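# Push utility cart through door into yellow bay

## Task

Move the utility cart from this room through the self-closing door and leave it parked in the yellow taped bay of the next room, each of its four wheels fully within the tape and none resting on the tape itself. The copy paper case has to sit in the cart's upper tray without any part overhanging the tray's edges. The door must have swung shut before the scene is ended. Either robot or both may do the work. At the end both robots must have released everything and backed away, the result must hold without any robot supporting it, and no robot may have toppled or be left leaning.

## Robot and tools

Robots: two identical Hello Robot Stretch 3 units, r1 and r2. Each has a two-wheel differential base (0.33 m long, 0.34 m wide) with a passive caster at the back, a lift on a vertical mast, and a telescoping arm that reaches out to the robot's right side. The base cannot slide sideways; to bring the gripper forward you drive. A spin in place pivots about the point halfway between the drive wheels, 0.05 m behind the front edge; with arm retracted and wrist folded the sweep radius is 0.28 m, larger if the wrist is unfolded.

Frames: the base frame has its origin on the floor between the drive wheels, x ahead, y to the left, z up. hand_pose is reported in it, at the point where closed fingertips meet; with wrist joints at zero its x axis is up, y points back along the arm to the mast, z toward the rear. The odometry frame is the base frame at scene start. Each robot reports in its own frames, so relative placement of the robots comes only from images, lidar_m, wrist_depth_mm and head_depth_mm.

execute_actions(actions, cameras): actions is a list holding one action or nothing (empty = just report state and images). An action is an object keyed by "r1" and/or "r2". Per robot you may give:
- base: exactly one of translate_m (relative drive in metres along the robot's own heading, forward positive, -1 to 1) or rotate_rad (relative spin in radians, counter-clockwise/left positive, -3.2 to 3.2). Both are offsets from where the base last measured itself in the latest state report.
- joints: absolute targets by name, each a single number: lift_m 0 to 1.1 (arm height on mast, m); arm_m 0 to 0.52 (extension, m); wrist_yaw_rad -1.345 to 4.42 (0 along the arm, positive toward the robot's front, 3.0 folded over the base); wrist_pitch_rad -1.57 to 0.451 (0 level, negative tips fingers down); wrist_roll_rad -2.911 to 2.911; gripper_m -0.089 to 0.179 (larger is wider; true fingertip gap is smaller by about 0.007 nearly shut to 0.025 fully open, zero below 0.007); head_pan_rad -3.953 to 1.73 (0 ahead, positive left, -1.57 looks along the arm); head_tilt_rad -1.53 to 0.419 (negative looks down).
- contact_limits: {"arm_m": effort %, 1 to 100}; the arm stops with contact_stop when its effort reaches that level, and the cap also limits holding force until the next action.
All listed motions begin together. Anything omitted may keep pushing toward an earlier target without the status showing it. Unknown keys or out-of-range values reject the whole call and nothing moves. No action runs past 15 s. cameras picks images: names are r1_/r2_ plus head_camera, nav_camera, wrist_camera, or "all"; omitted/null means all, [] means none. A reported stop cancels any further motion, wait or finish calls in that same reply.

wait(seconds 0 to 10): commands nothing, lets the scene run, returns state and images. zoom_image(camera, region [x0,y0,x1,y1] pixels from top-left, at most 504x504): a closer look at that camera's latest full image. finished_scene(scene): ends the given scene irreversibly and reports success; do it only after the door has closed and the robots are clear. A reply with no tool call ends everything.

Result lines: base_status and joint_status tell how each motion ended: done (for the base this only means the wheels turned the commanded amount, slip included), off_target (stuck short, may still push), contact_stop, time_out, torque_fault (old target dropped, holds where it stopped unless slack or off). on_its_own covers things not commanded this call; its "held at" is the held target, not the position. motor_effort is percent of maximum, positive toward larger joint values, with peak in brackets; readings carry a fixed bias and noise. Positive wheel effort pushes forward. An effort at rest outside its rest range hints at a load or a push. lidar_m: 12 distances in metres, 30-degree sectors starting straight ahead and going counter-clockwise (4th left, 7th behind, 10th right), in a plane 0.17 m up, range 0.15 to 12, "-" means nothing seen; own mast and low lift can hide sectors 5, 6, 9, 10; other robots are visible, glass is not. wrist_depth_mm (45 to 1000) and head_depth_mm (280 to 4000, sideways image) are 7x7 grids of median depth. base_odometry counts wheel turns; heading in -3.142..3.142, left positive; turned_by_wheels and turned_by_imu give turning since the last result; base_tilt gives forward/right lean in degrees with a fixed bias up to about 4.

Cautions: the arm and lift stop and go slack on firm contact; a slack lift may sink under load or keep pressing. Base, wrist and head have no contact stop and will shove. Wrist servos that strain too long switch off for 10 s. Fold or unfold the wrist only with lift_m 0.32 to 0.95, wrist_pitch_rad -0.4 and roll near 0; once folded the lift can go to 0.25. With wrist_yaw_rad under -0.4 keep pitch at -0.5 or lower. Pushing on something rigid with the gripper above about 0.45 m, pushing again after a contact_stop, or driving while holding something fixed can tip a robot; backing into furniture is riskiest. If base_tilt shows a lean, free the gripper, undo the last move in small steps, and lower lift_m to about 0.2. Robots pressing into each other fails the task; the state never reports robot-robot contact, so keep a margin. Two robots given the same drive may differ by up to 2.5 cm per metre, which strains a shared load. Grip with gripper_m under the object's width; release with at least 0.02 above the touching value; the reading does not confirm a hold. Fast base speed (0.30 m/s, 1.9 rad/s) needs lift_m below 0.30, arm_m below 0.03, wrist_yaw_rad above 2.54; otherwise 0.10 m/s and 0.63 rad/s. Loose objects may get nudged occasionally. Avoid drops, slams and hard pushes.

Each tool is called after ">>>" as name(argument=value, ...), one argument or row to a line, values as JSON.

## Session

>>> execute_actions(
  actions=[],
)

Scene clock: 0.00 s.
r1.base_odometry: x=+0.000 y=+0.000 heading=+0.000 (m, m, rad; r1's odometry frame)
r1.turned_by_wheels: +0.000 (rad since the last result)
r1.turned_by_imu: +0.000 (rad since the last result)
r1.base_tilt: forward=+0.7 right=-0.7 (deg)
r1.lidar_m: 0.79 0.73 0.74 0.92 1.92 2.11 2.65 1.70 1.73 2.64 3.67 1.21
r1.head_depth_mm: 1153 1154 1152 1160 1157 1162 1163 / 1036 1037 1037 1037 1040 1043 1045 / 943 939 941 943 945 949 950 / 864 861 862 866 867 871 867 / 795 796 797 801 801 803 802 / 741 742 739 742 743 743 747 / 691 691 693 694 694 694 695
r1.base_status: not commanded
r1.joint_positions: lift_m=+0.328 arm_m=-0.002 wrist_yaw_rad=+2.875 wrist_pitch_rad=-0.557 wrist_roll_rad=+0.004 gripper_m=+0.037 head_pan_rad=-0.009 head_tilt_rad=-0.010
r1.joint_status: not commanded
r1.motor_effort: left_wheel=+1 right_wheel=+1 lift_m=+35 arm_m=+0 wrist_yaw_rad=+1 wrist_pitch_rad=+7 wrist_roll_rad=+0 gripper_m=+0 head_pan_rad=+1 head_tilt_rad=+2 (%)
r1.hand_pose: x=+0.0327 y=+0.0541 z=+0.3111 quat_wxyz=(+0.284, +0.701, +0.102, +0.647) (m; r1's base frame)
r1.wrist_depth_mm: - - - 913 744 618 540 / - - - 987 800 661 564 / 808 - 926 950 834 695 587 / 652 - 726 767 787 728 625 / 554 - 611 633 659 678 643 / 481 - - 533 552 569 596 / - - - 454 476 490 507
r2.base_odometry: x=+0.000 y=+0.000 heading=+0.000 (m, m, rad; r2's odometry frame)
r2.turned_by_wheels: +0.000 (rad since the last result)
r2.turned_by_imu: +0.000 (rad since the last result)
r2.base_tilt: forward=-1.1 right=+1.7 (deg)
r2.lidar_m: 1.45 1.41 1.50 2.14 2.26 2.36 2.71 1.62 1.72 2.58 2.52 1.91
r2.head_depth_mm: 1791 1925 1933 1980 1980 2017 2002 / 1717 1760 1780 1812 1828 1846 1876 / 1632 1641 1672 1688 1708 1735 1745 / 1545 1545 1563 1572 1603 1624 1630 / 1451 1468 1476 1485 1506 1508 1521 / 1359 1383 1389 1398 1415 1433 1434 / 1296 1301 1311 1324 1331 1354 1358
r2.base_status: not commanded
r2.joint_positions: lift_m=+0.494 arm_m=+0.001 wrist_yaw_rad=+2.991 wrist_pitch_rad=-0.483 wrist_roll_rad=-0.008 gripper_m=+0.037 head_pan_rad=+0.010 head_tilt_rad=-0.020
r2.joint_status: not commanded
r2.motor_effort: left_wheel=-1 right_wheel=+0 lift_m=+24 arm_m=-1 wrist_yaw_rad=+0 wrist_pitch_rad=+4 wrist_roll_rad=+0 gripper_m=+0 head_pan_rad=+1 head_tilt_rad=+1 (%)
r2.hand_pose: x=+0.0110 y=+0.0678 z=+0.4924 quat_wxyz=(+0.220, +0.694, +0.118, +0.675) (m; r2's base frame)
r2.wrist_depth_mm: - - - - - - - / - - - - - - - / 975 - - - - - - / 816 - 943 948 992 - - / 714 728 - 806 868 894 955 / 633 655 674 677 737 763 791 / 568 - - 632 639 681 700
pictures: r1_head_camera (sideways: a quarter turn clockwise sets it upright), r1_nav_camera (sideways: a quarter turn counterclockwise sets it upright), r1_wrist_camera, r2_head_camera (sideways: a quarter turn clockwise sets it upright), r2_nav_camera (sideways: a quarter turn counterclockwise sets it upright), r2_wrist_camera
Images, in order (width x height): r1_head_camera 896x504, r1_nav_camera 672x504, r1_wrist_camera 644x364, r2_head_camera 896x504, r2_nav_camera 672x504, r2_wrist_camera 644x364.

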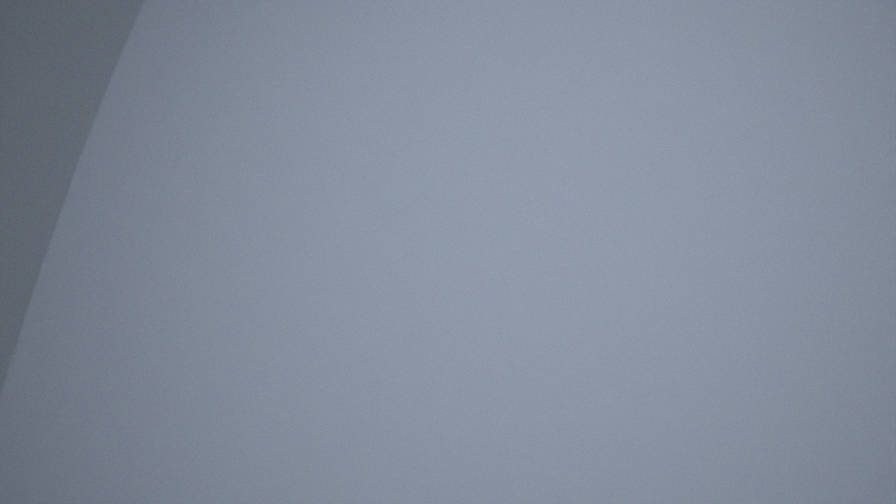

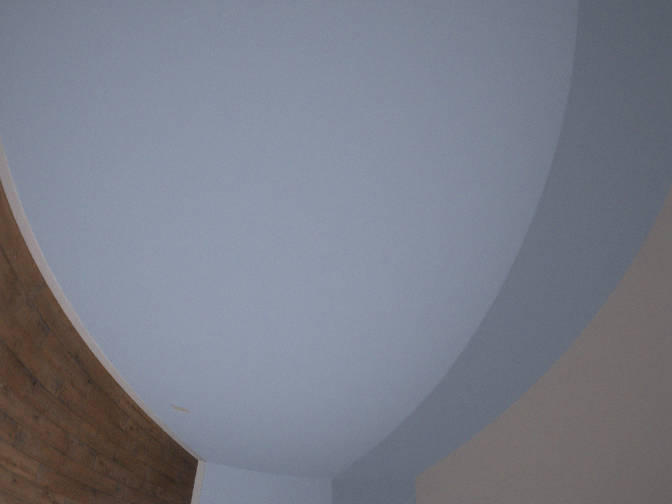

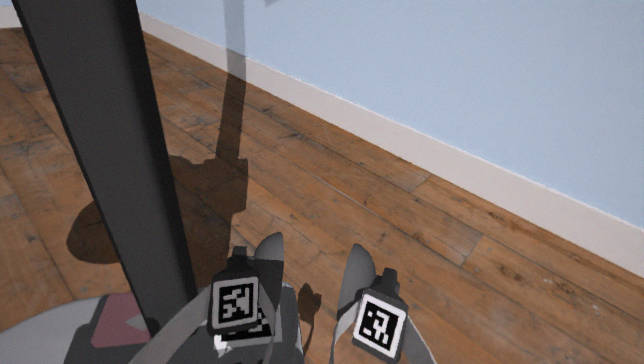

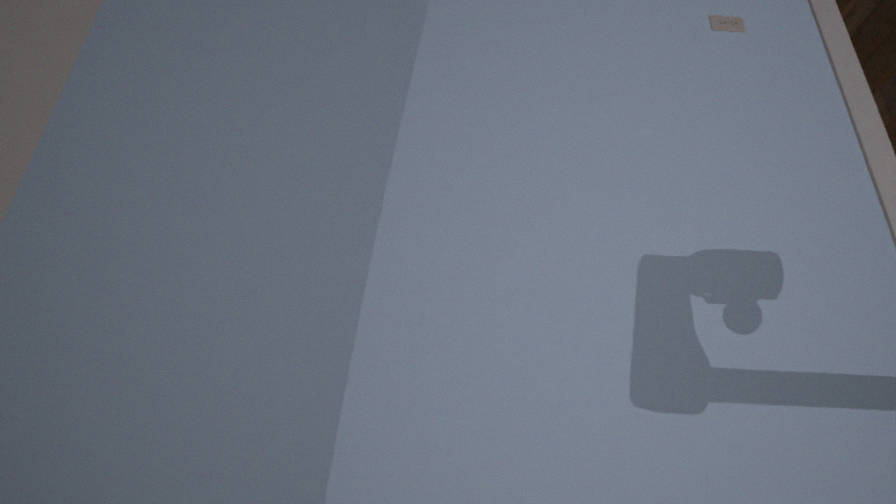

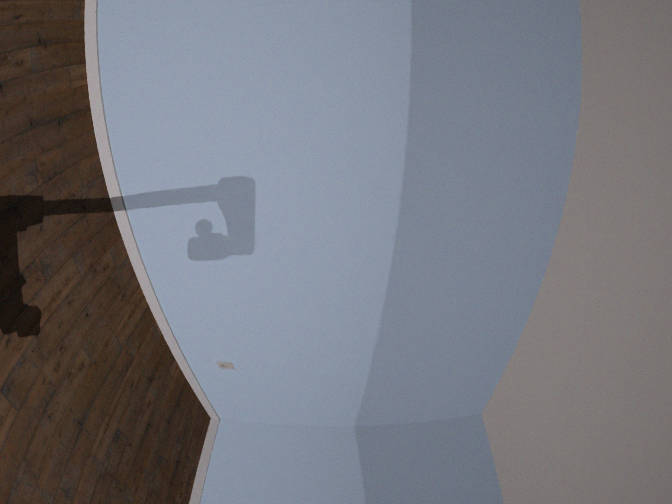

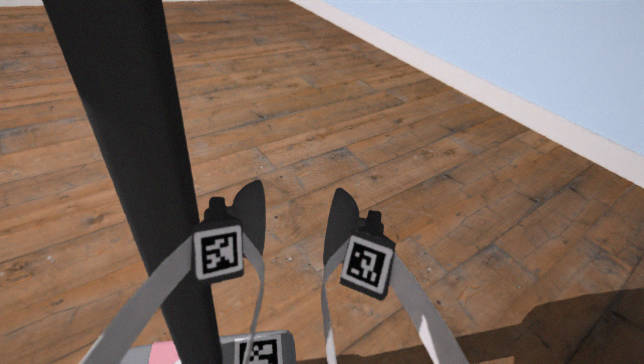

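>>> execute_actions(
  actions=[
    {"r1":{"base":{"rotate_rad":-2.45},"joints":{"head_tilt_rad":-0.4,"lift_m":0.27,"wrist_pitch_rad":-0.4,"wrist_yaw_rad":3.0}},"r2":{"base":{"rotate_rad":-2.6},"joints":{"head_tilt_rad":-0.4,"lift_m":0.27,"wrist_pitch_rad":-0.4}}},
  ],
  cameras=["r1_head_camera","r1_nav_camera","r2_head_camera","r2_nav_camera"],
)

Scene clock: 8.80 s.
r1.base_odometry: x=+0.000 y=+0.000 heading=-2.450 (m, m, rad; r1's odometry frame)
r1.turned_by_wheels: -2.450 (rad since the last result)
r1.turned_by_imu: -2.448 (rad since the last result)
r1.base_tilt: forward=+0.6 right=-0.7 (deg)
r1.lidar_m: 1.70 1.85 2.69 2.46 1.00 0.75 0.73 0.77 1.08 2.10 2.20 3.10
r1.head_depth_mm: 3324 3574 3878 2916 2076 1607 1315 / 3366 3610 3849 2933 2101 1623 1325 / 3331 3552 3932 3002 2118 1646 1334 / 3362 3657 3813 2198 2050 1659 1349 / 3371 3523 1818 2221 2024 1669 1350 / 3417 3573 1835 2275 2049 1684 1361 / 3415 3659 3903 2980 2204 1693 1372
r1.base_status: done
r1.joint_positions: lift_m=+0.270 arm_m=-0.002 wrist_yaw_rad=+2.997 wrist_pitch_rad=-0.421 wrist_roll_rad=+0.004 gripper_m=+0.037 head_pan_rad=-0.009 head_tilt_rad=-0.396
r1.joint_status: all done
r1.motor_effort: left_wheel=+2(9) right_wheel=-2(7) lift_m=+25(31) arm_m=-1(1) wrist_yaw_rad=+2(2) wrist_pitch_rad=+12(12) wrist_roll_rad=+0(0) gripper_m=+0(0) head_pan_rad=+0(1) head_tilt_rad=-1(25) (%)
r1.hand_pose: x=+0.0110 y=+0.0783 z=+0.2823 quat_wxyz=(+0.198, +0.701, +0.097, +0.678) (m; r1's base frame)
r1.wrist_depth_mm: 916 - - - - - - / 930 - - - - - - / 887 958 - - - - - / 703 725 808 866 918 - - / 566 586 656 663 696 738 788 / 474 494 - 533 573 582 617 / - - - - 475 485 504
r2.base_odometry: x=+0.000 y=+0.000 heading=-2.600 (m, m, rad; r2's odometry frame)
r2.turned_by_wheels: -2.600 (rad since the last result)
r2.turned_by_imu: -2.547 (rad since the last result)
r2.base_tilt: forward=-1.0 right=+1.7 (deg)
r2.lidar_m: 1.62 1.75 2.56 2.52 1.85 1.44 1.42 1.51 2.22 2.23 2.39 2.65
r2.head_depth_mm: 3704 3913 - 3685 2376 1759 1385 / 3738 3994 - 3575 2349 1745 1377 / 3783 - - 3601 2334 1732 1377 / 3893 - - 3484 2316 1704 1359 / 3796 - 2061 2003 2034 1696 1341 / 3989 - 1723 2136 2082 1679 1341 / 3898 - - 2886 2110 1672 1332
r2.base_status: done
r2.joint_positions: lift_m=+0.271 arm_m=+0.001 wrist_yaw_rad=+2.991 wrist_pitch_rad=-0.422 wrist_roll_rad=-0.008 gripper_m=+0.037 head_pan_rad=+0.010 head_tilt_rad=-0.396
r2.joint_status: all done
r2.motor_effort: left_wheel=+2(13) right_wheel=-1(4) lift_m=+11(21) arm_m=+0(0) wrist_yaw_rad=+1(0) wrist_pitch_rad=+6(6) wrist_roll_rad=+0(0) gripper_m=-1(0) head_pan_rad=+0(1) head_tilt_rad=-1(19) (%)
r2.hand_pose: x=+0.0122 y=+0.0759 z=+0.2824 quat_wxyz=(+0.199, +0.698, +0.097, +0.681) (m; r2's base frame)
r2.wrist_depth_mm: - - - - - - - / 853 - - - - - - / 681 - 794 835 909 989 - / 575 - 641 673 706 748 801 / 489 492 - 555 590 617 646 / - - - 467 501 516 547 / - - - 422 426 445 463
pictures: r1_head_camera (sideways: a quarter turn clockwise sets it upright), r1_nav_camera (sideways: a quarter turn counterclockwise sets it upright), r2_head_camera (sideways: a quarter turn clockwise sets it upright), r2_nav_camera (sideways: a quarter turn counterclockwise sets it upright)
Images, in order (width x height): r1_head_camera 896x504, r1_nav_camera 672x504, r2_head_camera 896x504, r2_nav_camera 672x504.

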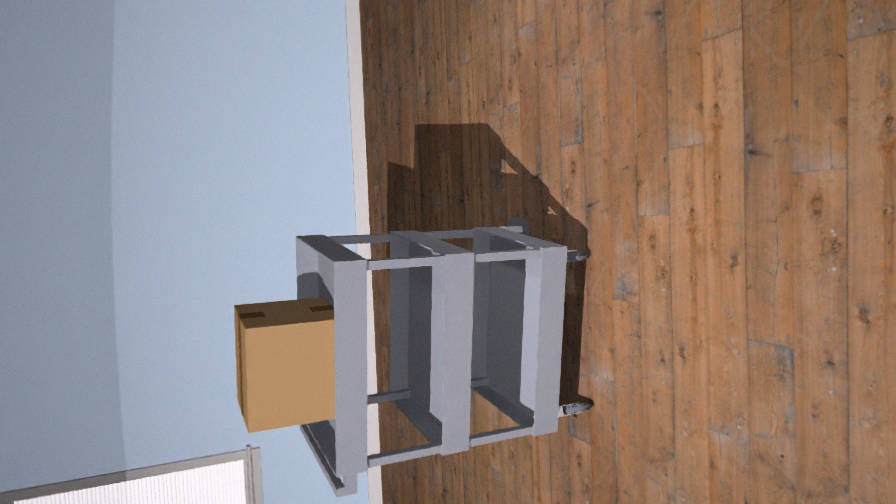

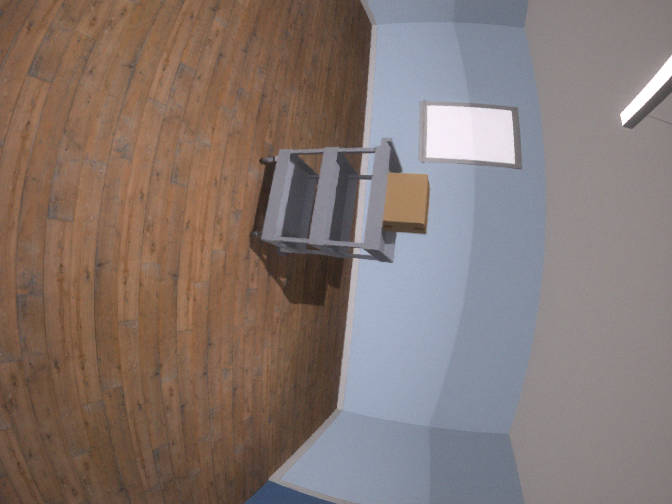

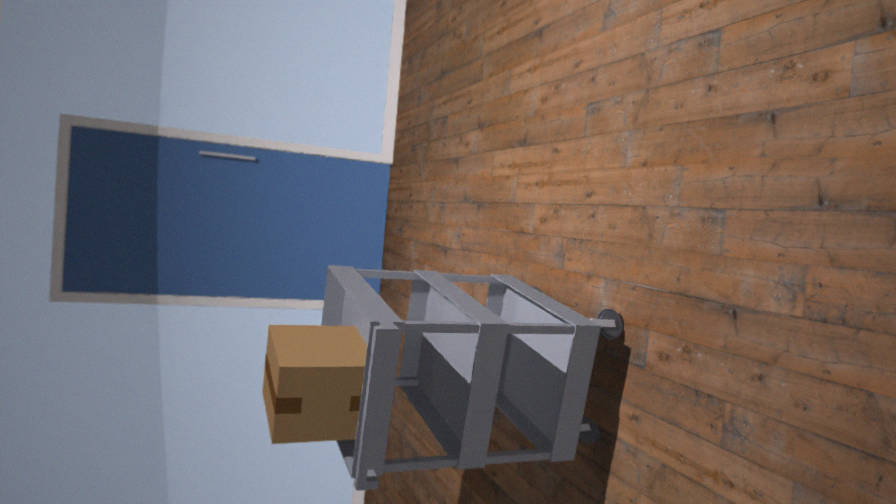

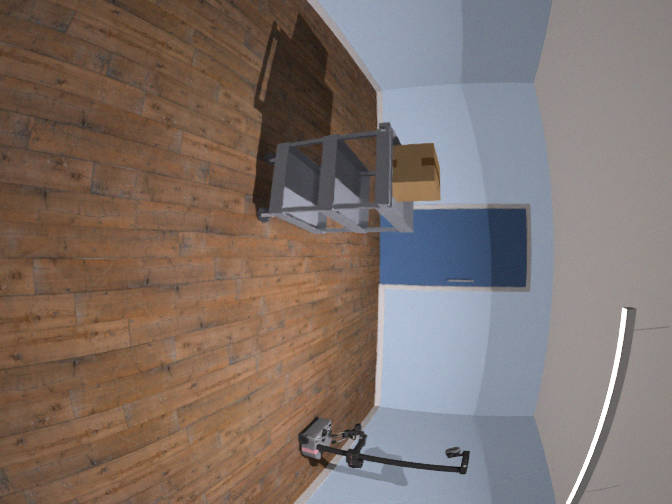

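>>> execute_actions(
  actions=[
    {"r1":{"base":{"rotate_rad":-0.75}}},
  ],
  cameras=[],
)

>>> execute_actions(
  actions=[
    {"r1":{"base":{"translate_m":1}}},
  ],
  cameras=[],
)

>>> execute_actions(
  actions=[
    {"r1":{"base":{"translate_m":0.8}}},
  ],
  cameras=[],
)

>>> execute_actions(
  actions=[
    {"r1":{"base":{"rotate_rad":-0.84}}},
  ],
  cameras=["r1_head_camera","r1_nav_camera","r2_head_camera"],
)

Scene clock: 23.00 s.
r1.base_odometry: x=+0.000 y=+0.000 heading=+3.083 (m, m, rad; r1's odometry frame)
r1.turned_by_wheels: -0.750 (rad since the last result)
r1.turned_by_imu: -0.750 (rad since the last result)
r1.base_tilt: forward=+0.7 right=-0.7 (deg)
r1.lidar_m: 2.55 1.70 1.71 2.70 3.66 1.29 0.81 0.73 0.73 0.89 1.71 2.09
r1.head_depth_mm: 2003 2139 2288 2462 2074 1617 1323 / 2198 2333 2521 2643 2096 1627 1324 / 2393 2579 2820 2851 2110 1644 1332 / 2647 2862 3168 3052 2142 1657 1349 / 2938 3273 3655 3069 2161 1673 1361 / 3345 3725 - 3098 2192 1682 1362 / 3532 3790 - 3186 2224 1694 1370
r1.base_status: done
r1.joint_positions: lift_m=+0.270 arm_m=-0.002 wrist_yaw_rad=+2.997 wrist_pitch_rad=-0.421 wrist_roll_rad=+0.004 gripper_m=+0.037 head_pan_rad=-0.009 head_tilt_rad=-0.396
r1.joint_status: not commanded
r1.motor_effort: left_wheel=+2(7) right_wheel=-2(8) lift_m=+25(25) arm_m=+0(1) wrist_yaw_rad=+3(2) wrist_pitch_rad=+12(12) wrist_roll_rad=+0(0) gripper_m=+0(0) head_pan_rad=+1(0) head_tilt_rad=-2(2) (%)
r1.hand_pose: x=+0.0110 y=+0.0783 z=+0.2823 quat_wxyz=(+0.198, +0.701, +0.097, +0.678) (m; r1's base frame)
r1.wrist_depth_mm: - - - - - - - / - - - - - - - / 945 967 - - - - - / 704 727 822 855 926 - - / 570 583 640 662 694 750 783 / 471 498 - 532 571 587 619 / - - - - 471 490 503
r2.base_odometry: x=+0.000 y=+0.000 heading=-2.600 (m, m, rad; r2's odometry frame)
r2.turned_by_wheels: +0.000 (rad since the last result)
r2.turned_by_imu: +0.001 (rad since the last result)
r2.base_tilt: forward=-1.1 right=+1.8 (deg)
r2.lidar_m: 1.62 1.75 2.56 2.51 1.85 1.44 1.42 1.51 2.21 2.23 2.38 2.58
r2.head_depth_mm: 3789 3956 - 3647 2399 1758 1396 / 3773 - - 3568 2340 1739 1394 / 3775 - - 3537 2320 1726 1375 / 3787 - - 3430 2297 1707 1358 / 3821 - 2043 2002 2035 1689 1347 / 3875 - 1725 2126 2061 1681 1350 / 3899 - - 2885 2090 1654 1326
r2.base_status: not commanded
r2.joint_positions: lift_m=+0.271 arm_m=+0.001 wrist_yaw_rad=+2.991 wrist_pitch_rad=-0.422 wrist_roll_rad=-0.008 gripper_m=+0.037 head_pan_rad=+0.010 head_tilt_rad=-0.396
r2.joint_status: not commanded
r2.motor_effort: left_wheel=+2(1) right_wheel=-1(2) lift_m=+11(11) arm_m=+0(0) wrist_yaw_rad=-1(0) wrist_pitch_rad=+7(6) wrist_roll_rad=+0(0) gripper_m=+0(0) head_pan_rad=+0(0) head_tilt_rad=-1(1) (%)
r2.hand_pose: x=+0.0122 y=+0.0759 z=+0.2824 quat_wxyz=(+0.199, +0.698, +0.097, +0.681) (m; r2's base frame)
r2.wrist_depth_mm: - - - - - - - / 871 - - - - - - / 685 - 768 836 910 995 - / 569 - 641 673 699 754 795 / 484 491 - 555 584 605 653 / - - - 469 499 516 540 / - - - 418 429 448 464
pictures: none
No camera images: the call's "cameras" was empty. Leave "cameras" out to get every camera's image.

Scene clock: 28.10 s.
r1.base_odometry: x=-0.998 y=+0.058 heading=+3.083 (m, m, rad; r1's odometry frame)
r1.turned_by_wheels: +0.000 (rad since the last result)
r1.turned_by_imu: +0.002 (rad since the last result)
r1.base_tilt: forward=+0.6 right=-0.7 (deg)
r1.lidar_m: 1.76 3.23 1.28 1.20 4.31 2.62 1.65 1.49 1.49 1.60 1.45 1.45
r1.head_depth_mm: 1376 1488 1577 1707 1835 1610 1327 / 1508 1616 1742 1882 1979 1618 1331 / 1657 1779 1941 2128 2107 1643 1341 / 1833 1995 2170 2398 2146 1648 1349 / 2054 2261 2506 2749 2165 1676 1359 / 2346 2611 2944 3067 2190 1678 1361 / 2690 2963 3231 3189 2205 1690 1373
r1.base_status: done
r1.joint_positions: lift_m=+0.270 arm_m=-0.002 wrist_yaw_rad=+2.998 wrist_pitch_rad=-0.420 wrist_roll_rad=+0.004 gripper_m=+0.037 head_pan_rad=-0.009 head_tilt_rad=-0.396
r1.joint_status: not commanded
r1.motor_effort: left_wheel=+2(9) right_wheel=-1(4) lift_m=+25(25) arm_m=-1(1) wrist_yaw_rad=+2(2) wrist_pitch_rad=+11(11) wrist_roll_rad=+0(0) gripper_m=+0(1) head_pan_rad=+1(1) head_tilt_rad=+0(2) (%)
r1.hand_pose: x=+0.0109 y=+0.0784 z=+0.2825 quat_wxyz=(+0.197, +0.701, +0.097, +0.678) (m; r1's base frame)
r1.wrist_depth_mm: - - - - - - - / - - - - - - - / 952 962 - - - - - / 705 726 817 868 917 999 - / 564 583 652 666 692 734 797 / 475 493 - 539 568 585 621 / - - - - 471 488 507
r2.base_odometry: x=+0.000 y=+0.000 heading=-2.600 (m, m, rad; r2's odometry frame)
r2.turned_by_wheels: +0.000 (rad since the last result)
r2.turned_by_imu: +0.001 (rad since the last result)
r2.base_tilt: forward=-1.1 right=+1.7 (deg)
r2.lidar_m: 1.62 1.75 2.56 2.52 1.86 1.44 1.42 1.51 2.22 2.23 2.37 2.87
r2.head_depth_mm: 3779 3972 - 3006 2374 1755 1399 / 3769 3997 - 3575 2346 1753 1373 / 3821 - - 3555 2303 1733 1377 / 3833 - - 3445 2282 1710 1372 / 3866 - 2067 2005 2038 1702 1356 / 3920 - 1720 2158 2071 1693 1336 / 3885 - - 2885 2084 1666 1328
r2.base_status: not commanded
r2.joint_positions: lift_m=+0.271 arm_m=+0.001 wrist_yaw_rad=+2.991 wrist_pitch_rad=-0.422 wrist_roll_rad=-0.008 gripper_m=+0.037 head_pan_rad=+0.010 head_tilt_rad=-0.396
r2.joint_status: not commanded
r2.motor_effort: left_wheel=+2(1) right_wheel=-1(2) lift_m=+11(11) arm_m=+0(1) wrist_yaw_rad=+0(0) wrist_pitch_rad=+6(6) wrist_roll_rad=+0(0) gripper_m=+0(1) head_pan_rad=+0(0) head_tilt_rad=-2(1) (%)
r2.hand_pose: x=+0.0122 y=+0.0759 z=+0.2824 quat_wxyz=(+0.199, +0.698, +0.097, +0.681) (m; r2's base frame)
r2.wrist_depth_mm: - - - - - - - / 853 - - - - - - / 689 - 779 846 903 - - / 575 - 633 668 708 749 804 / 488 495 - 547 591 609 647 / - - - 471 499 517 537 / - - - 421 426 441 467
pictures: none
No camera images: the call's "cameras" was empty. Leave "cameras" out to get every camera's image.

Scene clock: 32.53 s.
r1.base_odometry: x=-1.797 y=+0.105 heading=+3.083 (m, m, rad; r1's odometry frame)
r1.turned_by_wheels: +0.000 (rad since the last result)
r1.turned_by_imu: +0.002 (rad since the last result)
r1.base_tilt: forward=+0.7 right=-0.8 (deg)
r1.lidar_m: 1.14 2.22 2.66 1.35 1.33 3.67 2.33 2.10 1.64 1.03 0.93 0.94
r1.head_depth_mm: 882 945 1007 1089 1174 1283 1306 / 965 1035 1115 1205 1312 1448 1325 / 1055 1140 1238 1354 1492 1578 1343 / 1168 1281 1396 1557 1737 1661 1344 / 1322 1447 1608 1806 2002 1662 1356 / 1501 1670 1896 2196 2159 1685 1364 / 1732 1991 2312 2667 2196 1689 1376
r1.base_status: done
r1.joint_positions: lift_m=+0.270 arm_m=-0.002 wrist_yaw_rad=+2.998 wrist_pitch_rad=-0.420 wrist_roll_rad=+0.004 gripper_m=+0.037 head_pan_rad=-0.009 head_tilt_rad=-0.396
r1.joint_status: not commanded
r1.motor_effort: left_wheel=+2(9) right_wheel=-1(4) lift_m=+26(26) arm_m=-1(1) wrist_yaw_rad=+1(2) wrist_pitch_rad=+11(11) wrist_roll_rad=+0(0) gripper_m=+0(0) head_pan_rad=+1(2) head_tilt_rad=-1(1) (%)
r1.hand_pose: x=+0.0109 y=+0.0784 z=+0.2825 quat_wxyz=(+0.197, +0.701, +0.097, +0.678) (m; r1's base frame)
r1.wrist_depth_mm: - - - - - - - / - - - - - - - / 966 977 - - - - - / 712 735 816 867 925 1000 - / 564 589 646 671 702 749 783 / 471 497 - 535 567 593 617 / - - - - 478 482 503
r2.base_odometry: x=+0.000 y=+0.000 heading=-2.600 (m, m, rad; r2's odometry frame)
r2.turned_by_wheels: +0.000 (rad since the last result)
r2.turned_by_imu: +0.001 (rad since the last result)
r2.base_tilt: forward=-1.1 right=+1.7 (deg)
r2.lidar_m: 1.62 1.75 2.56 2.52 1.85 1.44 1.41 1.51 2.22 2.23 2.38 3.47
r2.head_depth_mm: 3732 3932 - 3672 2383 1736 1399 / 3745 3983 - 3544 2374 1732 1391 / 3715 - - 3490 2290 1728 1364 / 3852 - - 3416 2280 1712 1367 / 3900 - 2061 2018 2027 1692 1357 / 3936 - 1731 2125 2070 1680 1339 / 3941 - - 2879 2101 1676 1332
r2.base_status: not commanded
r2.joint_positions: lift_m=+0.271 arm_m=+0.001 wrist_yaw_rad=+2.991 wrist_pitch_rad=-0.422 wrist_roll_rad=-0.008 gripper_m=+0.037 head_pan_rad=+0.010 head_tilt_rad=-0.396
r2.joint_status: not commanded
r2.motor_effort: left_wheel=+1(1) right_wheel=-1(2) lift_m=+11(12) arm_m=+0(0) wrist_yaw_rad=-1(0) wrist_pitch_rad=+6(7) wrist_roll_rad=-1(0) gripper_m=+1(0) head_pan_rad=+1(0) head_tilt_rad=-1(2) (%)
r2.hand_pose: x=+0.0122 y=+0.0759 z=+0.2824 quat_wxyz=(+0.199, +0.698, +0.097, +0.681) (m; r2's base frame)
r2.wrist_depth_mm: - - - - - - - / 848 - - - - - - / 676 - 786 834 903 977 - / 573 - 640 673 714 747 799 / 488 496 - 554 591 611 646 / - - - 469 504 520 547 / - - - 422 428 446 464
pictures: none
No camera images: the call's "cameras" was empty. Leave "cameras" out to get every camera's image.

Scene clock: 34.30 s.
r1.base_odometry: x=-1.797 y=+0.105 heading=+2.244 (m, m, rad; r1's odometry frame)
r1.turned_by_wheels: -0.840 (rad since the last result)
r1.turned_by_imu: -0.839 (rad since the last result)
r1.base_tilt: forward=+0.6 right=-0.7 (deg)
r1.lidar_m: 0.93 0.98 1.37 2.64 2.76 1.30 3.38 2.87 2.16 2.10 1.28 0.95
r1.head_depth_mm: 750 811 871 961 1062 1172 1280 / 758 799 877 967 1062 1181 1286 / 759 818 889 970 1065 1189 1293 / 760 818 886 970 1069 1197 1295 / 764 822 892 971 1072 1194 1299 / 763 822 892 977 1076 1202 1308 / 765 823 894 976 1079 1206 1309
r1.base_status: done
r1.joint_positions: lift_m=+0.270 arm_m=-0.002 wrist_yaw_rad=+2.998 wrist_pitch_rad=-0.420 wrist_roll_rad=+0.004 gripper_m=+0.037 head_pan_rad=-0.009 head_tilt_rad=-0.396
r1.joint_status: not commanded
r1.motor_effort: left_wheel=+2(8) right_wheel=-1(8) lift_m=+25(26) arm_m=-1(1) wrist_yaw_rad=+2(2) wrist_pitch_rad=+11(11) wrist_roll_rad=+0(0) gripper_m=+0(0) head_pan_rad=+0(1) head_tilt_rad=-1(1) (%)
r1.hand_pose: x=+0.0109 y=+0.0784 z=+0.2825 quat_wxyz=(+0.197, +0.701, +0.097, +0.678) (m; r1's base frame)
r1.wrist_depth_mm: - - - - - - - / - - - - - - - / 947 982 - - - - - / 708 734 816 854 932 983 945 / 569 590 642 674 703 742 784 / 473 494 - 537 571 586 614 / - - - - 474 482 506
r2.base_odometry: x=+0.000 y=+0.000 heading=-2.600 (m, m, rad; r2's odometry frame)
r2.turned_by_wheels: +0.000 (rad since the last result)
r2.turned_by_imu: +0.000 (rad since the last result)
r2.base_tilt: forward=-1.1 right=+1.8 (deg)
r2.lidar_m: 1.62 1.75 2.56 2.52 1.85 1.44 1.42 1.51 2.22 2.23 2.38 3.48
r2.head_depth_mm: 3781 - - 3620 2369 1751 1395 / 3740 - - 3615 2356 1737 1387 / 3838 - - 3425 2325 1721 1381 / 3818 - - 3467 2282 1712 1370 / 3910 - 2062 2006 2005 1688 1346 / 3900 - 1722 2110 2062 1678 1343 / 3984 - - 2866 2088 1673 1319
r2.base_status: not commanded
r2.joint_positions: lift_m=+0.271 arm_m=+0.001 wrist_yaw_rad=+2.991 wrist_pitch_rad=-0.422 wrist_roll_rad=-0.008 gripper_m=+0.037 head_pan_rad=+0.010 head_tilt_rad=-0.396
r2.joint_status: not commanded
r2.motor_effort: left_wheel=+1(2) right_wheel=-1(2) lift_m=+11(12) arm_m=-1(0) wrist_yaw_rad=+0(0) wrist_pitch_rad=+6(6) wrist_roll_rad=+0(0) gripper_m=+1(0) head_pan_rad=+0(0) head_tilt_rad=-1(2) (%)
r2.hand_pose: x=+0.0122 y=+0.0759 z=+0.2824 quat_wxyz=(+0.199, +0.698, +0.097, +0.681) (m; r2's base frame)
r2.wrist_depth_mm: - - - - - - - / 849 - - - - - - / 681 - 776 855 880 967 - / 572 - 643 671 710 751 808 / 485 500 - 550 589 614 642 / - - - 471 506 514 542 / - - - 421 424 448 466
pictures: r1_head_camera (sideways: a quarter turn clockwise sets it upright), r1_nav_camera (sideways: a quarter turn counterclockwise sets it upright), r2_head_camera (sideways: a quarter turn clockwise sets it upright)
Images, in order (width x height): r1_head_camera 896x504, r1_nav_camera 672x504, r2_head_camera 896x504.

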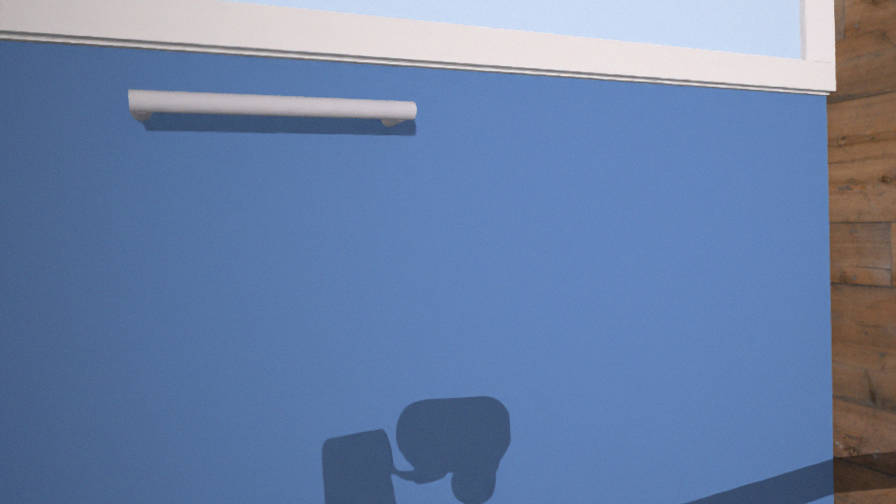

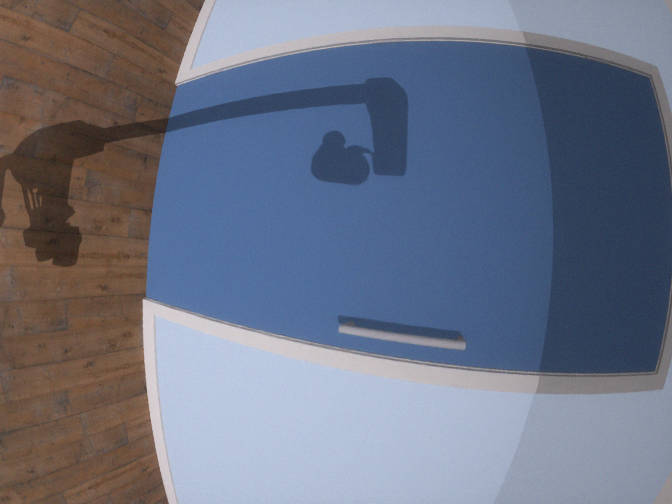

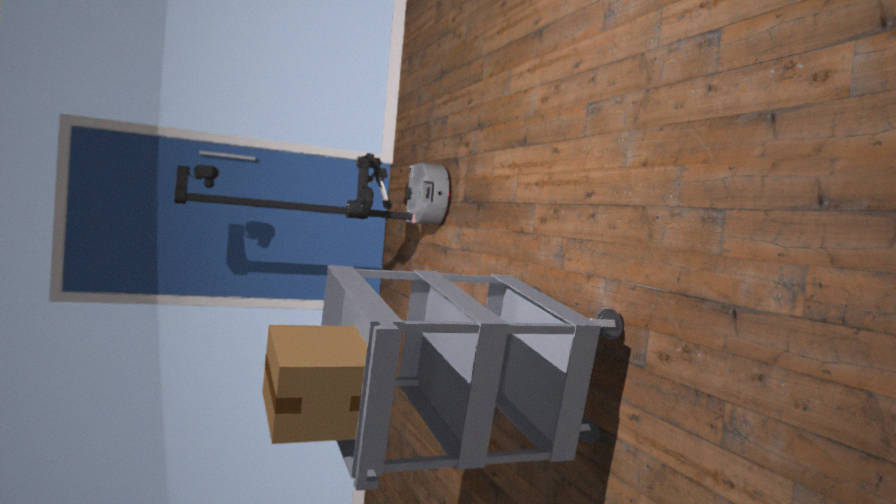

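>>> execute_actions(
  actions=[
    {"r1":{"base":{"rotate_rad":1.55},"joints":{"lift_m":0.9,"head_pan_rad":-1.57}},"r2":{"base":{"rotate_rad":-0.42}}},
  ],
  cameras=[],
)

>>> execute_actions(
  actions=[
    {"r1":{"base":{"translate_m":-0.12},"joints":{"wrist_yaw_rad":0,"gripper_m":0.15}},"r2":{"base":{"translate_m":1}}},
  ],
  cameras=[],
)

>>> execute_actions(
  actions=[
    {"r1":{"joints":{"wrist_pitch_rad":0,"arm_m":0.3,"lift_m":0.93}},"r2":{"base":{"translate_m":1}}},
  ],
  cameras=["r1_head_camera","r1_wrist_camera"],
)

Scene clock: 72.40 s.
r1.base_odometry: x=-1.797 y=+0.105 heading=-2.490 (m, m, rad; r1's odometry frame)
r1.turned_by_wheels: +1.550 (rad since the last result)
r1.turned_by_imu: +1.549 (rad since the last result)
r1.base_tilt: forward=+0.7 right=-0.7 (deg)
r1.lidar_m: 2.64 2.75 1.30 1.37 2.94 2.17 2.10 1.31 0.95 0.93 0.97 1.34
r1.head_depth_mm: 752 814 878 969 1071 1187 1291 / 764 806 886 973 1071 1189 1291 / 762 825 893 972 1075 1197 1302 / 765 826 893 979 1075 1201 1309 / 766 826 898 979 1077 1204 1309 / 768 828 896 982 1085 1201 1313 / 769 827 900 983 1086 1211 1316
r1.base_status: done
r1.joint_positions: lift_m=+0.900 arm_m=-0.002 wrist_yaw_rad=+2.998 wrist_pitch_rad=-0.420 wrist_roll_rad=+0.004 gripper_m=+0.037 head_pan_rad=-1.563 head_tilt_rad=-0.396
r1.joint_status: all done
r1.motor_effort: left_wheel=+0(4) right_wheel=+3(12) lift_m=+45(47) arm_m=-1(1) wrist_yaw_rad=+2(2) wrist_pitch_rad=+11(11) wrist_roll_rad=+0(0) gripper_m=+0(0) head_pan_rad=-3(37) head_tilt_rad=-1(1) (%)
r1.hand_pose: x=+0.0109 y=+0.0785 z=+0.9119 quat_wxyz=(+0.197, +0.701, +0.097, +0.678) (m; r1's base frame)
r1.wrist_depth_mm: - - - - - - - / - - - - - - - / - - - - - - - / - - - - - - - / - - - - - - - / - - - - - - - / - - - - - - -
r2.base_odometry: x=+0.000 y=+0.000 heading=-3.020 (m, m, rad; r2's odometry frame)
r2.turned_by_wheels: -0.420 (rad since the last result)
r2.turned_by_imu: -0.410 (rad since the last result)
r2.base_tilt: forward=-1.1 right=+1.8 (deg)
r2.lidar_m: 3.99 1.61 3.03 2.53 2.52 1.71 1.42 1.41 1.58 2.24 2.23 2.49
r2.head_depth_mm: 3163 3259 3324 3294 2359 1756 1395 / 3868 3935 - 3631 2366 1745 1388 / - - - 3557 2331 1735 1375 / 3976 - - 3504 2291 1717 1364 / 3834 - - 3380 2248 1699 1345 / 3736 3993 - 3339 2219 1673 1348 / 3636 3842 - 3258 2224 1661 1329
r2.base_status: done
r2.joint_positions: lift_m=+0.271 arm_m=+0.001 wrist_yaw_rad=+2.991 wrist_pitch_rad=-0.422 wrist_roll_rad=-0.008 gripper_m=+0.037 head_pan_rad=+0.010 head_tilt_rad=-0.396
r2.joint_status: not commanded
r2.motor_effort: left_wheel=+1(11) right_wheel=-1(5) lift_m=+11(11) arm_m=+0(0) wrist_yaw_rad=+0(1) wrist_pitch_rad=+6(6) wrist_roll_rad=+0(0) gripper_m=+0(0) head_pan_rad=+1(1) head_tilt_rad=-2(2) (%)
r2.hand_pose: x=+0.0122 y=+0.0759 z=+0.2824 quat_wxyz=(+0.199, +0.698, +0.097, +0.681) (m; r2's base frame)
r2.wrist_depth_mm: - - - - - - - / 849 - - - - - - / 681 - 780 843 914 961 - / 575 - 644 676 702 761 811 / 487 495 - 552 592 616 644 / - - - 473 504 517 540 / - - - 423 431 445 463
pictures: none
No camera images: the call's "cameras" was empty. Leave "cameras" out to get every camera's image.

Scene clock: 77.57 s.
r1.base_odometry: x=-1.702 y=+0.177 heading=-2.490 (m, m, rad; r1's odometry frame)
r1.turned_by_wheels: +0.000 (rad since the last result)
r1.turned_by_imu: -0.002 (rad since the last result)
r1.base_tilt: forward=+0.7 right=-0.7 (deg)
r1.lidar_m: 2.76 2.88 1.34 2.47 2.78 2.05 1.98 1.31 0.96 0.93 0.97 1.32
r1.head_depth_mm: 760 819 886 971 1069 1186 1286 / 749 811 880 960 1070 1176 1292 / 763 804 873 973 1075 1188 - / 762 823 894 976 1076 1199 1305 / 766 824 894 974 1076 1203 1303 / 766 826 898 980 1084 1207 1312 / 767 826 898 984 1082 1203 1312
r1.base_status: done
r1.joint_positions: lift_m=+0.900 arm_m=-0.002 wrist_yaw_rad=+0.003 wrist_pitch_rad=-0.420 wrist_roll_rad=+0.004 gripper_m=+0.150 head_pan_rad=-1.563 head_tilt_rad=-0.396
r1.joint_status: all done
r1.motor_effort: left_wheel=+0(3) right_wheel=+3(3) lift_m=+45(44) arm_m=-1(1) wrist_yaw_rad=-3(4) wrist_pitch_rad=+11(11) wrist_roll_rad=+0(0) gripper_m=+1(82) head_pan_rad=-3(2) head_tilt_rad=-1(1) (%)
r1.hand_pose: x=-0.0208 y=-0.3675 z=+0.9119 quat_wxyz=(+0.691, +0.148, -0.692, -0.147) (m; r1's base frame)
r1.wrist_depth_mm: 668 658 640 617 607 591 577 / 724 707 682 667 649 638 620 / 786 758 744 716 691 683 670 / 863 841 803 792 764 745 734 / 955 916 879 855 823 818 785 / - - 994 953 924 892 859 / - - - - - - 934
r2.base_odometry: x=-0.993 y=-0.122 heading=-3.020 (m, m, rad; r2's odometry frame)
r2.turned_by_wheels: +0.000 (rad since the last result)
r2.turned_by_imu: +0.000 (rad since the last result)
r2.base_tilt: forward=-1.2 right=+1.8 (deg)
r2.lidar_m: 3.43 1.23 0.89 2.85 2.84 2.84 2.37 2.36 2.31 1.92 1.91 2.14
r2.head_depth_mm: 2745 2786 2823 2919 2388 1753 1390 / 3224 3361 3493 3309 2334 1750 1377 / 3230 3564 3862 3493 2313 1715 1368 / 3087 3350 3662 3407 2276 1703 1366 / 3021 3252 3584 3342 2258 1688 1354 / 2957 3178 3429 3327 2204 1692 1342 / 2864 2967 3249 3025 2196 1649 1328
r2.base_status: done
r2.joint_positions: lift_m=+0.271 arm_m=+0.001 wrist_yaw_rad=+2.991 wrist_pitch_rad=-0.421 wrist_roll_rad=-0.008 gripper_m=+0.037 head_pan_rad=+0.010 head_tilt_rad=-0.396
r2.joint_status: not commanded
r2.motor_effort: left_wheel=+2(14) right_wheel=-1(3) lift_m=+11(11) arm_m=-1(0) wrist_yaw_rad=+0(0) wrist_pitch_rad=+6(6) wrist_roll_rad=+0(0) gripper_m=+0(0) head_pan_rad=+0(1) head_tilt_rad=-2(1) (%)
r2.hand_pose: x=+0.0123 y=+0.0760 z=+0.2826 quat_wxyz=(+0.199, +0.698, +0.097, +0.681) (m; r2's base frame)
r2.wrist_depth_mm: - - - - - - - / 842 - - - - - - / 678 - 790 837 895 979 - / 571 - 651 680 708 749 797 / 488 497 - 555 589 611 642 / - - - 475 506 520 542 / - - - 424 427 450 464
pictures: none
No camera images: the call's "cameras" was empty. Leave "cameras" out to get every camera's image.

Scene clock: 82.73 s.
r1.base_odometry: x=-1.702 y=+0.177 heading=-2.490 (m, m, rad; r1's odometry frame)
r1.turned_by_wheels: +0.000 (rad since the last result)
r1.turned_by_imu: -0.001 (rad since the last result)
r1.base_tilt: forward=+0.7 right=-0.7 (deg)
r1.lidar_m: 2.76 2.87 1.34 1.58 2.77 2.04 1.98 1.31 0.96 0.93 0.97 1.32
r1.head_depth_mm: 760 818 886 943 1086 1188 1285 / 750 809 879 - 1085 1193 1286 / 763 805 872 - 1102 1196 1300 / 764 826 893 980 1079 1200 1298 / 764 825 896 977 1076 1198 1311 / 767 825 899 978 1081 1202 1308 / 766 829 898 985 1082 1205 1320
r1.base_status: not commanded
r1.joint_positions: lift_m=+0.930 arm_m=+0.300 wrist_yaw_rad=+0.002 wrist_pitch_rad=-0.023 wrist_roll_rad=+0.004 gripper_m=+0.150 head_pan_rad=-1.563 head_tilt_rad=-0.396
r1.joint_status: all done
r1.motor_effort: left_wheel=+0(0) right_wheel=+3(3) lift_m=+45(46) arm_m=+6(6) wrist_yaw_rad=-2(3) wrist_pitch_rad=+12(13) wrist_roll_rad=+0(0) gripper_m=+0(0) head_pan_rad=-3(3) head_tilt_rad=-2(1) (%)
r1.hand_pose: x=-0.0210 y=-0.7002 z=+1.0384 quat_wxyz=(+0.706, +0.009, -0.708, -0.008) (m; r1's base frame)
r1.wrist_depth_mm: 387 385 382 380 369 367 367 / 395 391 390 385 379 378 374 / 404 396 394 389 385 381 376 / 409 404 401 396 390 387 381 / 412 411 407 402 386 393 387 / 423 - 412 408 391 398 396 / 431 427 418 418 398 - 401
r2.base_odometry: x=-1.985 y=-0.243 heading=-3.020 (m, m, rad; r2's odometry frame)
r2.turned_by_wheels: +0.000 (rad since the last result)
r2.turned_by_imu: +0.000 (rad since the last result)
r2.base_tilt: forward=-1.1 right=+1.7 (deg)
r2.lidar_m: 2.52 1.45 2.81 0.87 0.88 3.55 3.30 3.28 1.92 1.60 1.59 1.78
r2.head_depth_mm: 2260 2293 2338 2409 2328 1751 1397 / 2429 2585 2762 2925 2346 1739 1389 / 2340 2541 2782 3027 2331 1724 1374 / 2261 2414 2654 2856 2270 1701 1361 / 2179 2344 2584 2766 2272 1699 1354 / 2102 2253 2467 2691 2250 1671 1340 / 2038 2159 2362 2541 2205 1662 1337
r2.base_status: done
r2.joint_positions: lift_m=+0.271 arm_m=+0.001 wrist_yaw_rad=+2.991 wrist_pitch_rad=-0.421 wrist_roll_rad=-0.008 gripper_m=+0.037 head_pan_rad=+0.010 head_tilt_rad=-0.396
r2.joint_status: not commanded
r2.motor_effort: left_wheel=+1(14) right_wheel=-1(3) lift_m=+11(11) arm_m=-1(0) wrist_yaw_rad=-1(0) wrist_pitch_rad=+6(6) wrist_roll_rad=+0(0) gripper_m=+0(0) head_pan_rad=+0(0) head_tilt_rad=-2(2) (%)
r2.hand_pose: x=+0.0123 y=+0.0760 z=+0.2826 quat_wxyz=(+0.199, +0.698, +0.096, +0.681) (m; r2's base frame)
r2.wrist_depth_mm: 708 - 869 - - - - / 828 - - - - - - / 680 - 782 832 914 967 - / 567 - 641 682 704 758 794 / 492 489 - 555 585 618 655 / - - - 470 498 515 544 / - - - 421 428 445 467
pictures: r1_head_camera (sideways: a quarter turn clockwise sets it upright), r1_wrist_camera
Images, in order (width x height): r1_head_camera 896x504, r1_wrist_camera 644x364.

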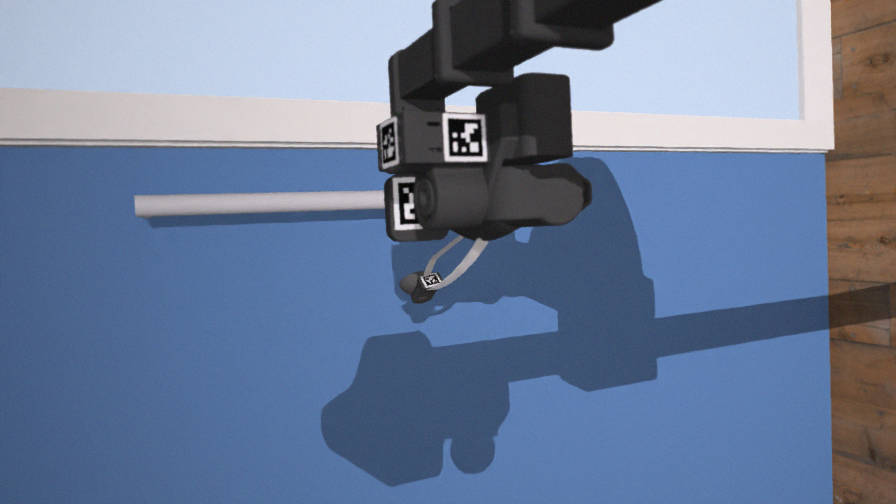

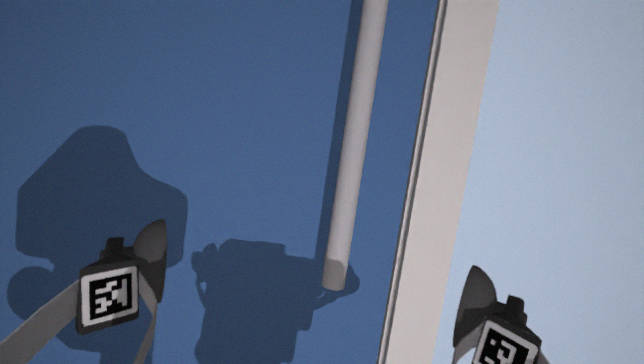

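>>> execute_actions(
  actions=[
    {"r1":{"base":{"translate_m":-0.025},"joints":{"arm_m":0.485,"lift_m":0.96}},"r2":{"base":{"translate_m":1}}},
  ],
  cameras=["r1_wrist_camera"],
)

>>> execute_actions(
  actions=[
    {"r1":{"joints":{"gripper_m":-0.03}},"r2":{"base":{"translate_m":1}}},
  ],
  cameras=["r1_wrist_camera"],
)

>>> execute_actions(
  actions=[
    {"r1":{"base":{"translate_m":0.02},"joints":{"arm_m":0.3}},"r2":{"base":{"rotate_rad":1.55}}},
  ],
  cameras=["r1_wrist_camera","r2_nav_camera"],
)

Scene clock: 98.67 s.
r1.base_odometry: x=-1.682 y=+0.193 heading=-2.490 (m, m, rad; r1's odometry frame)
r1.turned_by_wheels: +0.000 (rad since the last result)
r1.turned_by_imu: -0.002 (rad since the last result)
r1.base_tilt: forward=+0.7 right=-0.7 (deg)
r1.lidar_m: 2.79 2.90 1.35 4.81 0.82 0.90 1.95 1.31 0.96 0.93 0.97 1.32
r1.head_depth_mm: 759 818 878 - 1076 1183 1285 / 756 818 863 980 1068 1192 1291 / 762 823 - 987 1070 1193 1302 / 762 816 884 977 1069 1197 1306 / 766 824 891 980 1076 1195 1309 / 765 826 897 981 1081 1198 1314 / 766 826 896 982 1081 1206 1314
r1.base_status: done
r1.joint_positions: lift_m=+0.960 arm_m=+0.485 wrist_yaw_rad=+0.002 wrist_pitch_rad=-0.023 wrist_roll_rad=+0.004 gripper_m=+0.150 head_pan_rad=-1.563 head_tilt_rad=-0.396
r1.joint_status: all done
r1.motor_effort: left_wheel=+0(5) right_wheel=+2(6) lift_m=+45(46) arm_m=+6(6) wrist_yaw_rad=-1(1) wrist_pitch_rad=+13(13) wrist_roll_rad=+0(0) gripper_m=+0(0) head_pan_rad=-3(3) head_tilt_rad=+0(2) (%)
r1.hand_pose: x=-0.0210 y=-0.8852 z=+1.0684 quat_wxyz=(+0.706, +0.009, -0.708, -0.008) (m; r1's base frame)
r1.wrist_depth_mm: 205 202 201 131 197 183 191 / 208 205 205 133 201 185 194 / 211 209 207 135 204 187 198 / 215 213 211 139 206 190 202 / 218 216 214 139 209 194 205 / 221 - 218 144 213 196 208 / 227 224 221 144 216 - 211
r2.base_odometry: x=-2.978 y=-0.365 heading=-3.020 (m, m, rad; r2's odometry frame)
r2.turned_by_wheels: +0.000 (rad since the last result)
r2.turned_by_imu: +0.001 (rad since the last result)
r2.base_tilt: forward=-1.2 right=+1.8 (deg)
r2.lidar_m: 1.57 1.57 0.77 2.82 1.40 1.32 4.24 2.90 1.53 1.27 1.27 1.42
r2.head_depth_mm: 1550 1710 1798 1926 1963 1751 1397 / 1502 1631 1775 1972 2121 1752 1382 / 1440 1558 1695 1869 2022 1715 1367 / 1395 1503 1620 1758 1942 1710 1363 / 1339 1442 1570 1700 1856 1681 1343 / 1302 1385 1504 1640 1796 1672 1337 / 1258 1341 1445 1562 1720 1667 1329
r2.base_status: done
r2.joint_positions: lift_m=+0.271 arm_m=+0.001 wrist_yaw_rad=+2.991 wrist_pitch_rad=-0.421 wrist_roll_rad=-0.008 gripper_m=+0.037 head_pan_rad=+0.010 head_tilt_rad=-0.396
r2.joint_status: not commanded
r2.motor_effort: left_wheel=+1(13) right_wheel=-1(5) lift_m=+11(11) arm_m=-1(1) wrist_yaw_rad=-1(1) wrist_pitch_rad=+6(6) wrist_roll_rad=+0(0) gripper_m=+0(1) head_pan_rad=+0(1) head_tilt_rad=-1(1) (%)
r2.hand_pose: x=+0.0123 y=+0.0760 z=+0.2826 quat_wxyz=(+0.199, +0.698, +0.096, +0.681) (m; r2's base frame)
r2.wrist_depth_mm: - - - - - - - / 863 - - 979 769 - - / 672 - 794 824 798 948 - / 567 - 639 675 722 753 804 / 488 492 - 556 594 619 652 / - - - 469 503 520 542 / - - - 419 427 445 463
pictures: r1_wrist_camera
Images, in order (width x height): r1_wrist_camera 644x364.

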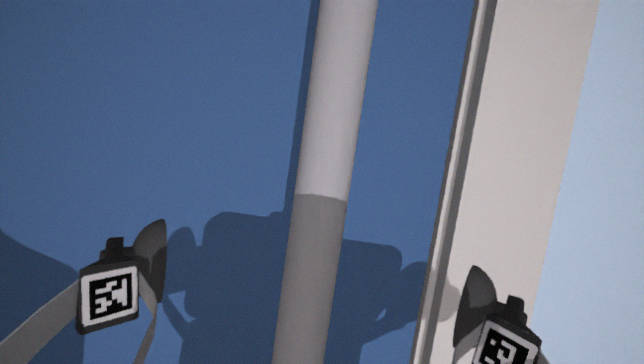

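Scene clock: 103.83 s.
r1.base_odometry: x=-1.682 y=+0.193 heading=-2.490 (m, m, rad; r1's odometry frame)
r1.turned_by_wheels: +0.000 (rad since the last result)
r1.turned_by_imu: -0.001 (rad since the last result)
r1.base_tilt: forward=+0.6 right=-0.7 (deg)
r1.lidar_m: 2.79 2.91 1.35 4.83 2.74 2.01 1.05 0.88 0.96 0.92 0.97 1.32
r1.head_depth_mm: 760 817 878 - 1070 1187 1286 / 758 817 861 977 1067 1195 1296 / 761 821 858 984 1072 1186 1298 / 762 814 884 973 1069 1195 1297 / 761 819 890 971 1070 1186 1303 / 761 824 895 979 1076 1196 1306 / 768 824 897 980 1083 1204 1313
r1.base_status: not commanded
r1.joint_positions: lift_m=+0.960 arm_m=+0.485 wrist_yaw_rad=+0.003 wrist_pitch_rad=-0.022 wrist_roll_rad=+0.004 gripper_m=-0.020 head_pan_rad=-1.563 head_tilt_rad=-0.396
r1.joint_status: gripper_m off_target (ended at -0.020, target -0.030)
r1.on_its_own: gripper_m is held at -0.021, not at your -0.030, by its stall guard, which is not easing now
r1.motor_effort: left_wheel=+1(0) right_wheel=-2(2) lift_m=+45(45) arm_m=+2(6) wrist_yaw_rad=-3(2) wrist_pitch_rad=+12(12) wrist_roll_rad=+0(0) gripper_m=-20(100) head_pan_rad=-3(4) head_tilt_rad=-2(1) (%)
r1.hand_pose: x=-0.0206 y=-0.8855 z=+1.0687 quat_wxyz=(+0.706, +0.009, -0.708, -0.007) (m; r1's base frame)
r1.wrist_depth_mm: 202 199 198 128 193 182 190 / 205 203 201 128 197 184 193 / 209 207 204 132 199 187 196 / 212 209 208 133 203 190 201 / 215 214 210 135 207 193 204 / 219 216 214 135 210 196 207 / 223 220 219 137 207 199 210
r2.base_odometry: x=-3.970 y=-0.487 heading=-3.019 (m, m, rad; r2's odometry frame)
r2.turned_by_wheels: +0.000 (rad since the last result)
r2.turned_by_imu: +0.000 (rad since the last result)
r2.base_tilt: forward=-1.1 right=+1.9 (deg)
r2.lidar_m: 0.63 0.63 0.70 1.10 1.02 1.03 5.18 2.17 1.15 0.95 0.95 0.76
r2.head_depth_mm: 586 638 701 775 872 991 1153 / 563 610 670 736 818 930 1064 / 541 589 639 702 779 872 996 / 523 564 612 672 743 825 933 / 505 545 589 642 703 783 879 / 489 525 566 616 671 743 831 / 473 507 545 591 643 709 787
r2.base_status: done
r2.joint_positions: lift_m=+0.271 arm_m=+0.001 wrist_yaw_rad=+2.991 wrist_pitch_rad=-0.421 wrist_roll_rad=-0.008 gripper_m=+0.037 head_pan_rad=+0.010 head_tilt_rad=-0.396
r2.joint_status: not commanded
r2.motor_effort: left_wheel=+2(11) right_wheel=-1(4) lift_m=+11(12) arm_m=-1(1) wrist_yaw_rad=+0(1) wrist_pitch_rad=+6(6) wrist_roll_rad=+0(0) gripper_m=+0(0) head_pan_rad=+1(0) head_tilt_rad=-1(1) (%)
r2.hand_pose: x=+0.0123 y=+0.0760 z=+0.2826 quat_wxyz=(+0.199, +0.698, +0.096, +0.681) (m; r2's base frame)
r2.wrist_depth_mm: 701 - - - 845 635 512 / 675 - - - 874 656 532 / 675 - 781 839 848 663 549 / 570 - 640 669 701 670 560 / 489 492 - 554 592 614 559 / - - - 468 500 513 537 / - - - 425 426 449 470
pictures: r1_wrist_camera
Images, in order (width x height): r1_wrist_camera 644x364.

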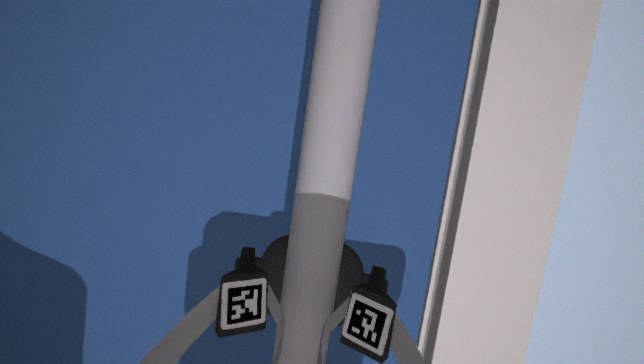

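Scene clock: 106.43 s.
r1.base_odometry: x=-1.698 y=+0.180 heading=-2.489 (m, m, rad; r1's odometry frame)
r1.turned_by_wheels: +0.001 (rad since the last result)
r1.turned_by_imu: +0.000 (rad since the last result)
r1.base_tilt: forward=+0.7 right=-0.7 (deg)
r1.lidar_m: 2.77 2.89 1.34 4.83 2.76 2.04 1.03 1.04 0.96 0.74 0.83 1.32
r1.head_depth_mm: 760 817 880 - 1082 1185 1284 / 750 810 868 - 1075 1186 1291 / 595 643 688 - 848 934 1067 / 607 645 706 798 865 966 1095 / 622 672 733 803 890 999 1135 / 635 689 750 826 920 1033 1187 / 650 704 769 850 949 1075 1240
r1.base_status: done
r1.joint_positions: lift_m=+0.960 arm_m=+0.301 wrist_yaw_rad=+0.031 wrist_pitch_rad=-0.024 wrist_roll_rad=+0.004 gripper_m=-0.020 head_pan_rad=-1.563 head_tilt_rad=-0.396
r1.joint_status: all done
r1.on_its_own: gripper_m is held at -0.021, not at your -0.030, by its stall guard, which is still easing; wrist_yaw_rad is at rest, and its effort (-24) is outside its rest range (-12 to +12)
r1.motor_effort: left_wheel=+7(10) right_wheel=-18(26) lift_m=+45(45) arm_m=-10(14) wrist_yaw_rad=-24(26) wrist_pitch_rad=+13(13) wrist_roll_rad=+0(0) gripper_m=-25(24) head_pan_rad=-3(2) head_tilt_rad=-1(1) (%)
r1.hand_pose: x=-0.0136 y=-0.7011 z=+1.0682 quat_wxyz=(+0.706, +0.020, -0.708, +0.002) (m; r1's base frame)
r1.wrist_depth_mm: 260 238 219 129 188 350 355 / 263 242 221 132 189 363 363 / 267 245 224 134 192 373 366 / 271 248 225 136 194 378 372 / 273 250 230 139 195 386 377 / 277 254 - 138 198 390 383 / 282 262 235 140 200 400 389
r2.base_odometry: x=-3.970 y=-0.487 heading=-1.470 (m, m, rad; r2's odometry frame)
r2.turned_by_wheels: +1.550 (rad since the last result)
r2.turned_by_imu: +1.517 (rad since the last result)
r2.base_tilt: forward=-1.0 right=+1.7 (deg)
r2.lidar_m: 1.03 1.04 1.03 5.18 2.32 1.17 0.96 0.95 0.78 0.63 0.63 0.69
r2.head_depth_mm: 815 843 865 888 910 932 959 / 3817 3990 1011 1056 1094 1132 1165 / 3566 3888 - 3522 2316 1603 1331 / 1190 1074 1076 1227 1421 1544 1350 / 2065 2174 2169 2484 2143 1682 1352 / 3212 3378 970 3293 2240 1684 1342 / 3134 3365 3626 3297 2178 1656 1326
r2.base_status: done
r2.joint_positions: lift_m=+0.271 arm_m=+0.001 wrist_yaw_rad=+2.991 wrist_pitch_rad=-0.421 wrist_roll_rad=-0.008 gripper_m=+0.037 head_pan_rad=+0.010 head_tilt_rad=-0.396
r2.joint_status: not commanded
r2.motor_effort: left_wheel=-3(12) right_wheel=+1(5) lift_m=+11(11) arm_m=-1(1) wrist_yaw_rad=+0(1) wrist_pitch_rad=+6(6) wrist_roll_rad=+0(0) gripper_m=+1(0) head_pan_rad=+0(0) head_tilt_rad=-1(2) (%)
r2.hand_pose: x=+0.0123 y=+0.0760 z=+0.2826 quat_wxyz=(+0.199, +0.698, +0.096, +0.681) (m; r2's base frame)
r2.wrist_depth_mm: - - - - - - - / 856 - - - - 921 - / 681 - 778 843 899 817 715 / 580 - 643 678 705 752 761 / 488 491 - 563 587 613 648 / - - - 465 500 518 544 / - - - 421 430 448 467
pictures: r1_wrist_camera, r2_nav_camera (sideways: a quarter turn counterclockwise sets it upright)
Images, in order (width x height): r1_wrist_camera 644x364, r2_nav_camera 672x504.

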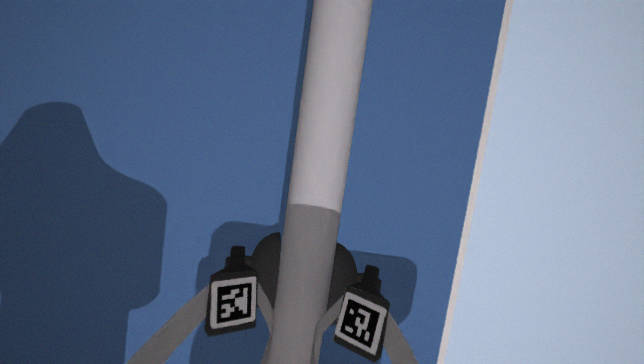

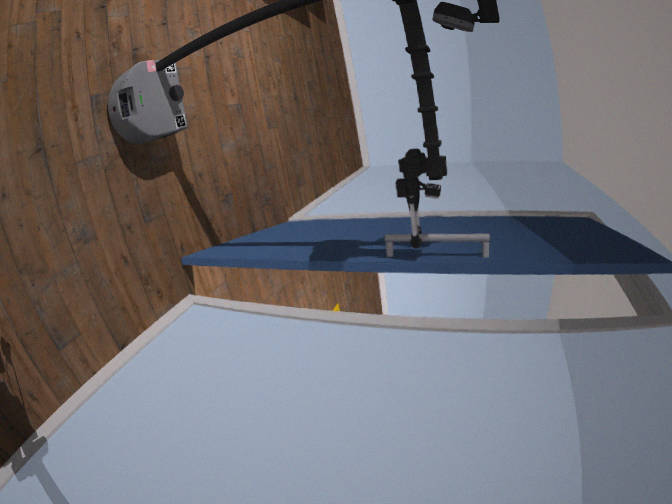

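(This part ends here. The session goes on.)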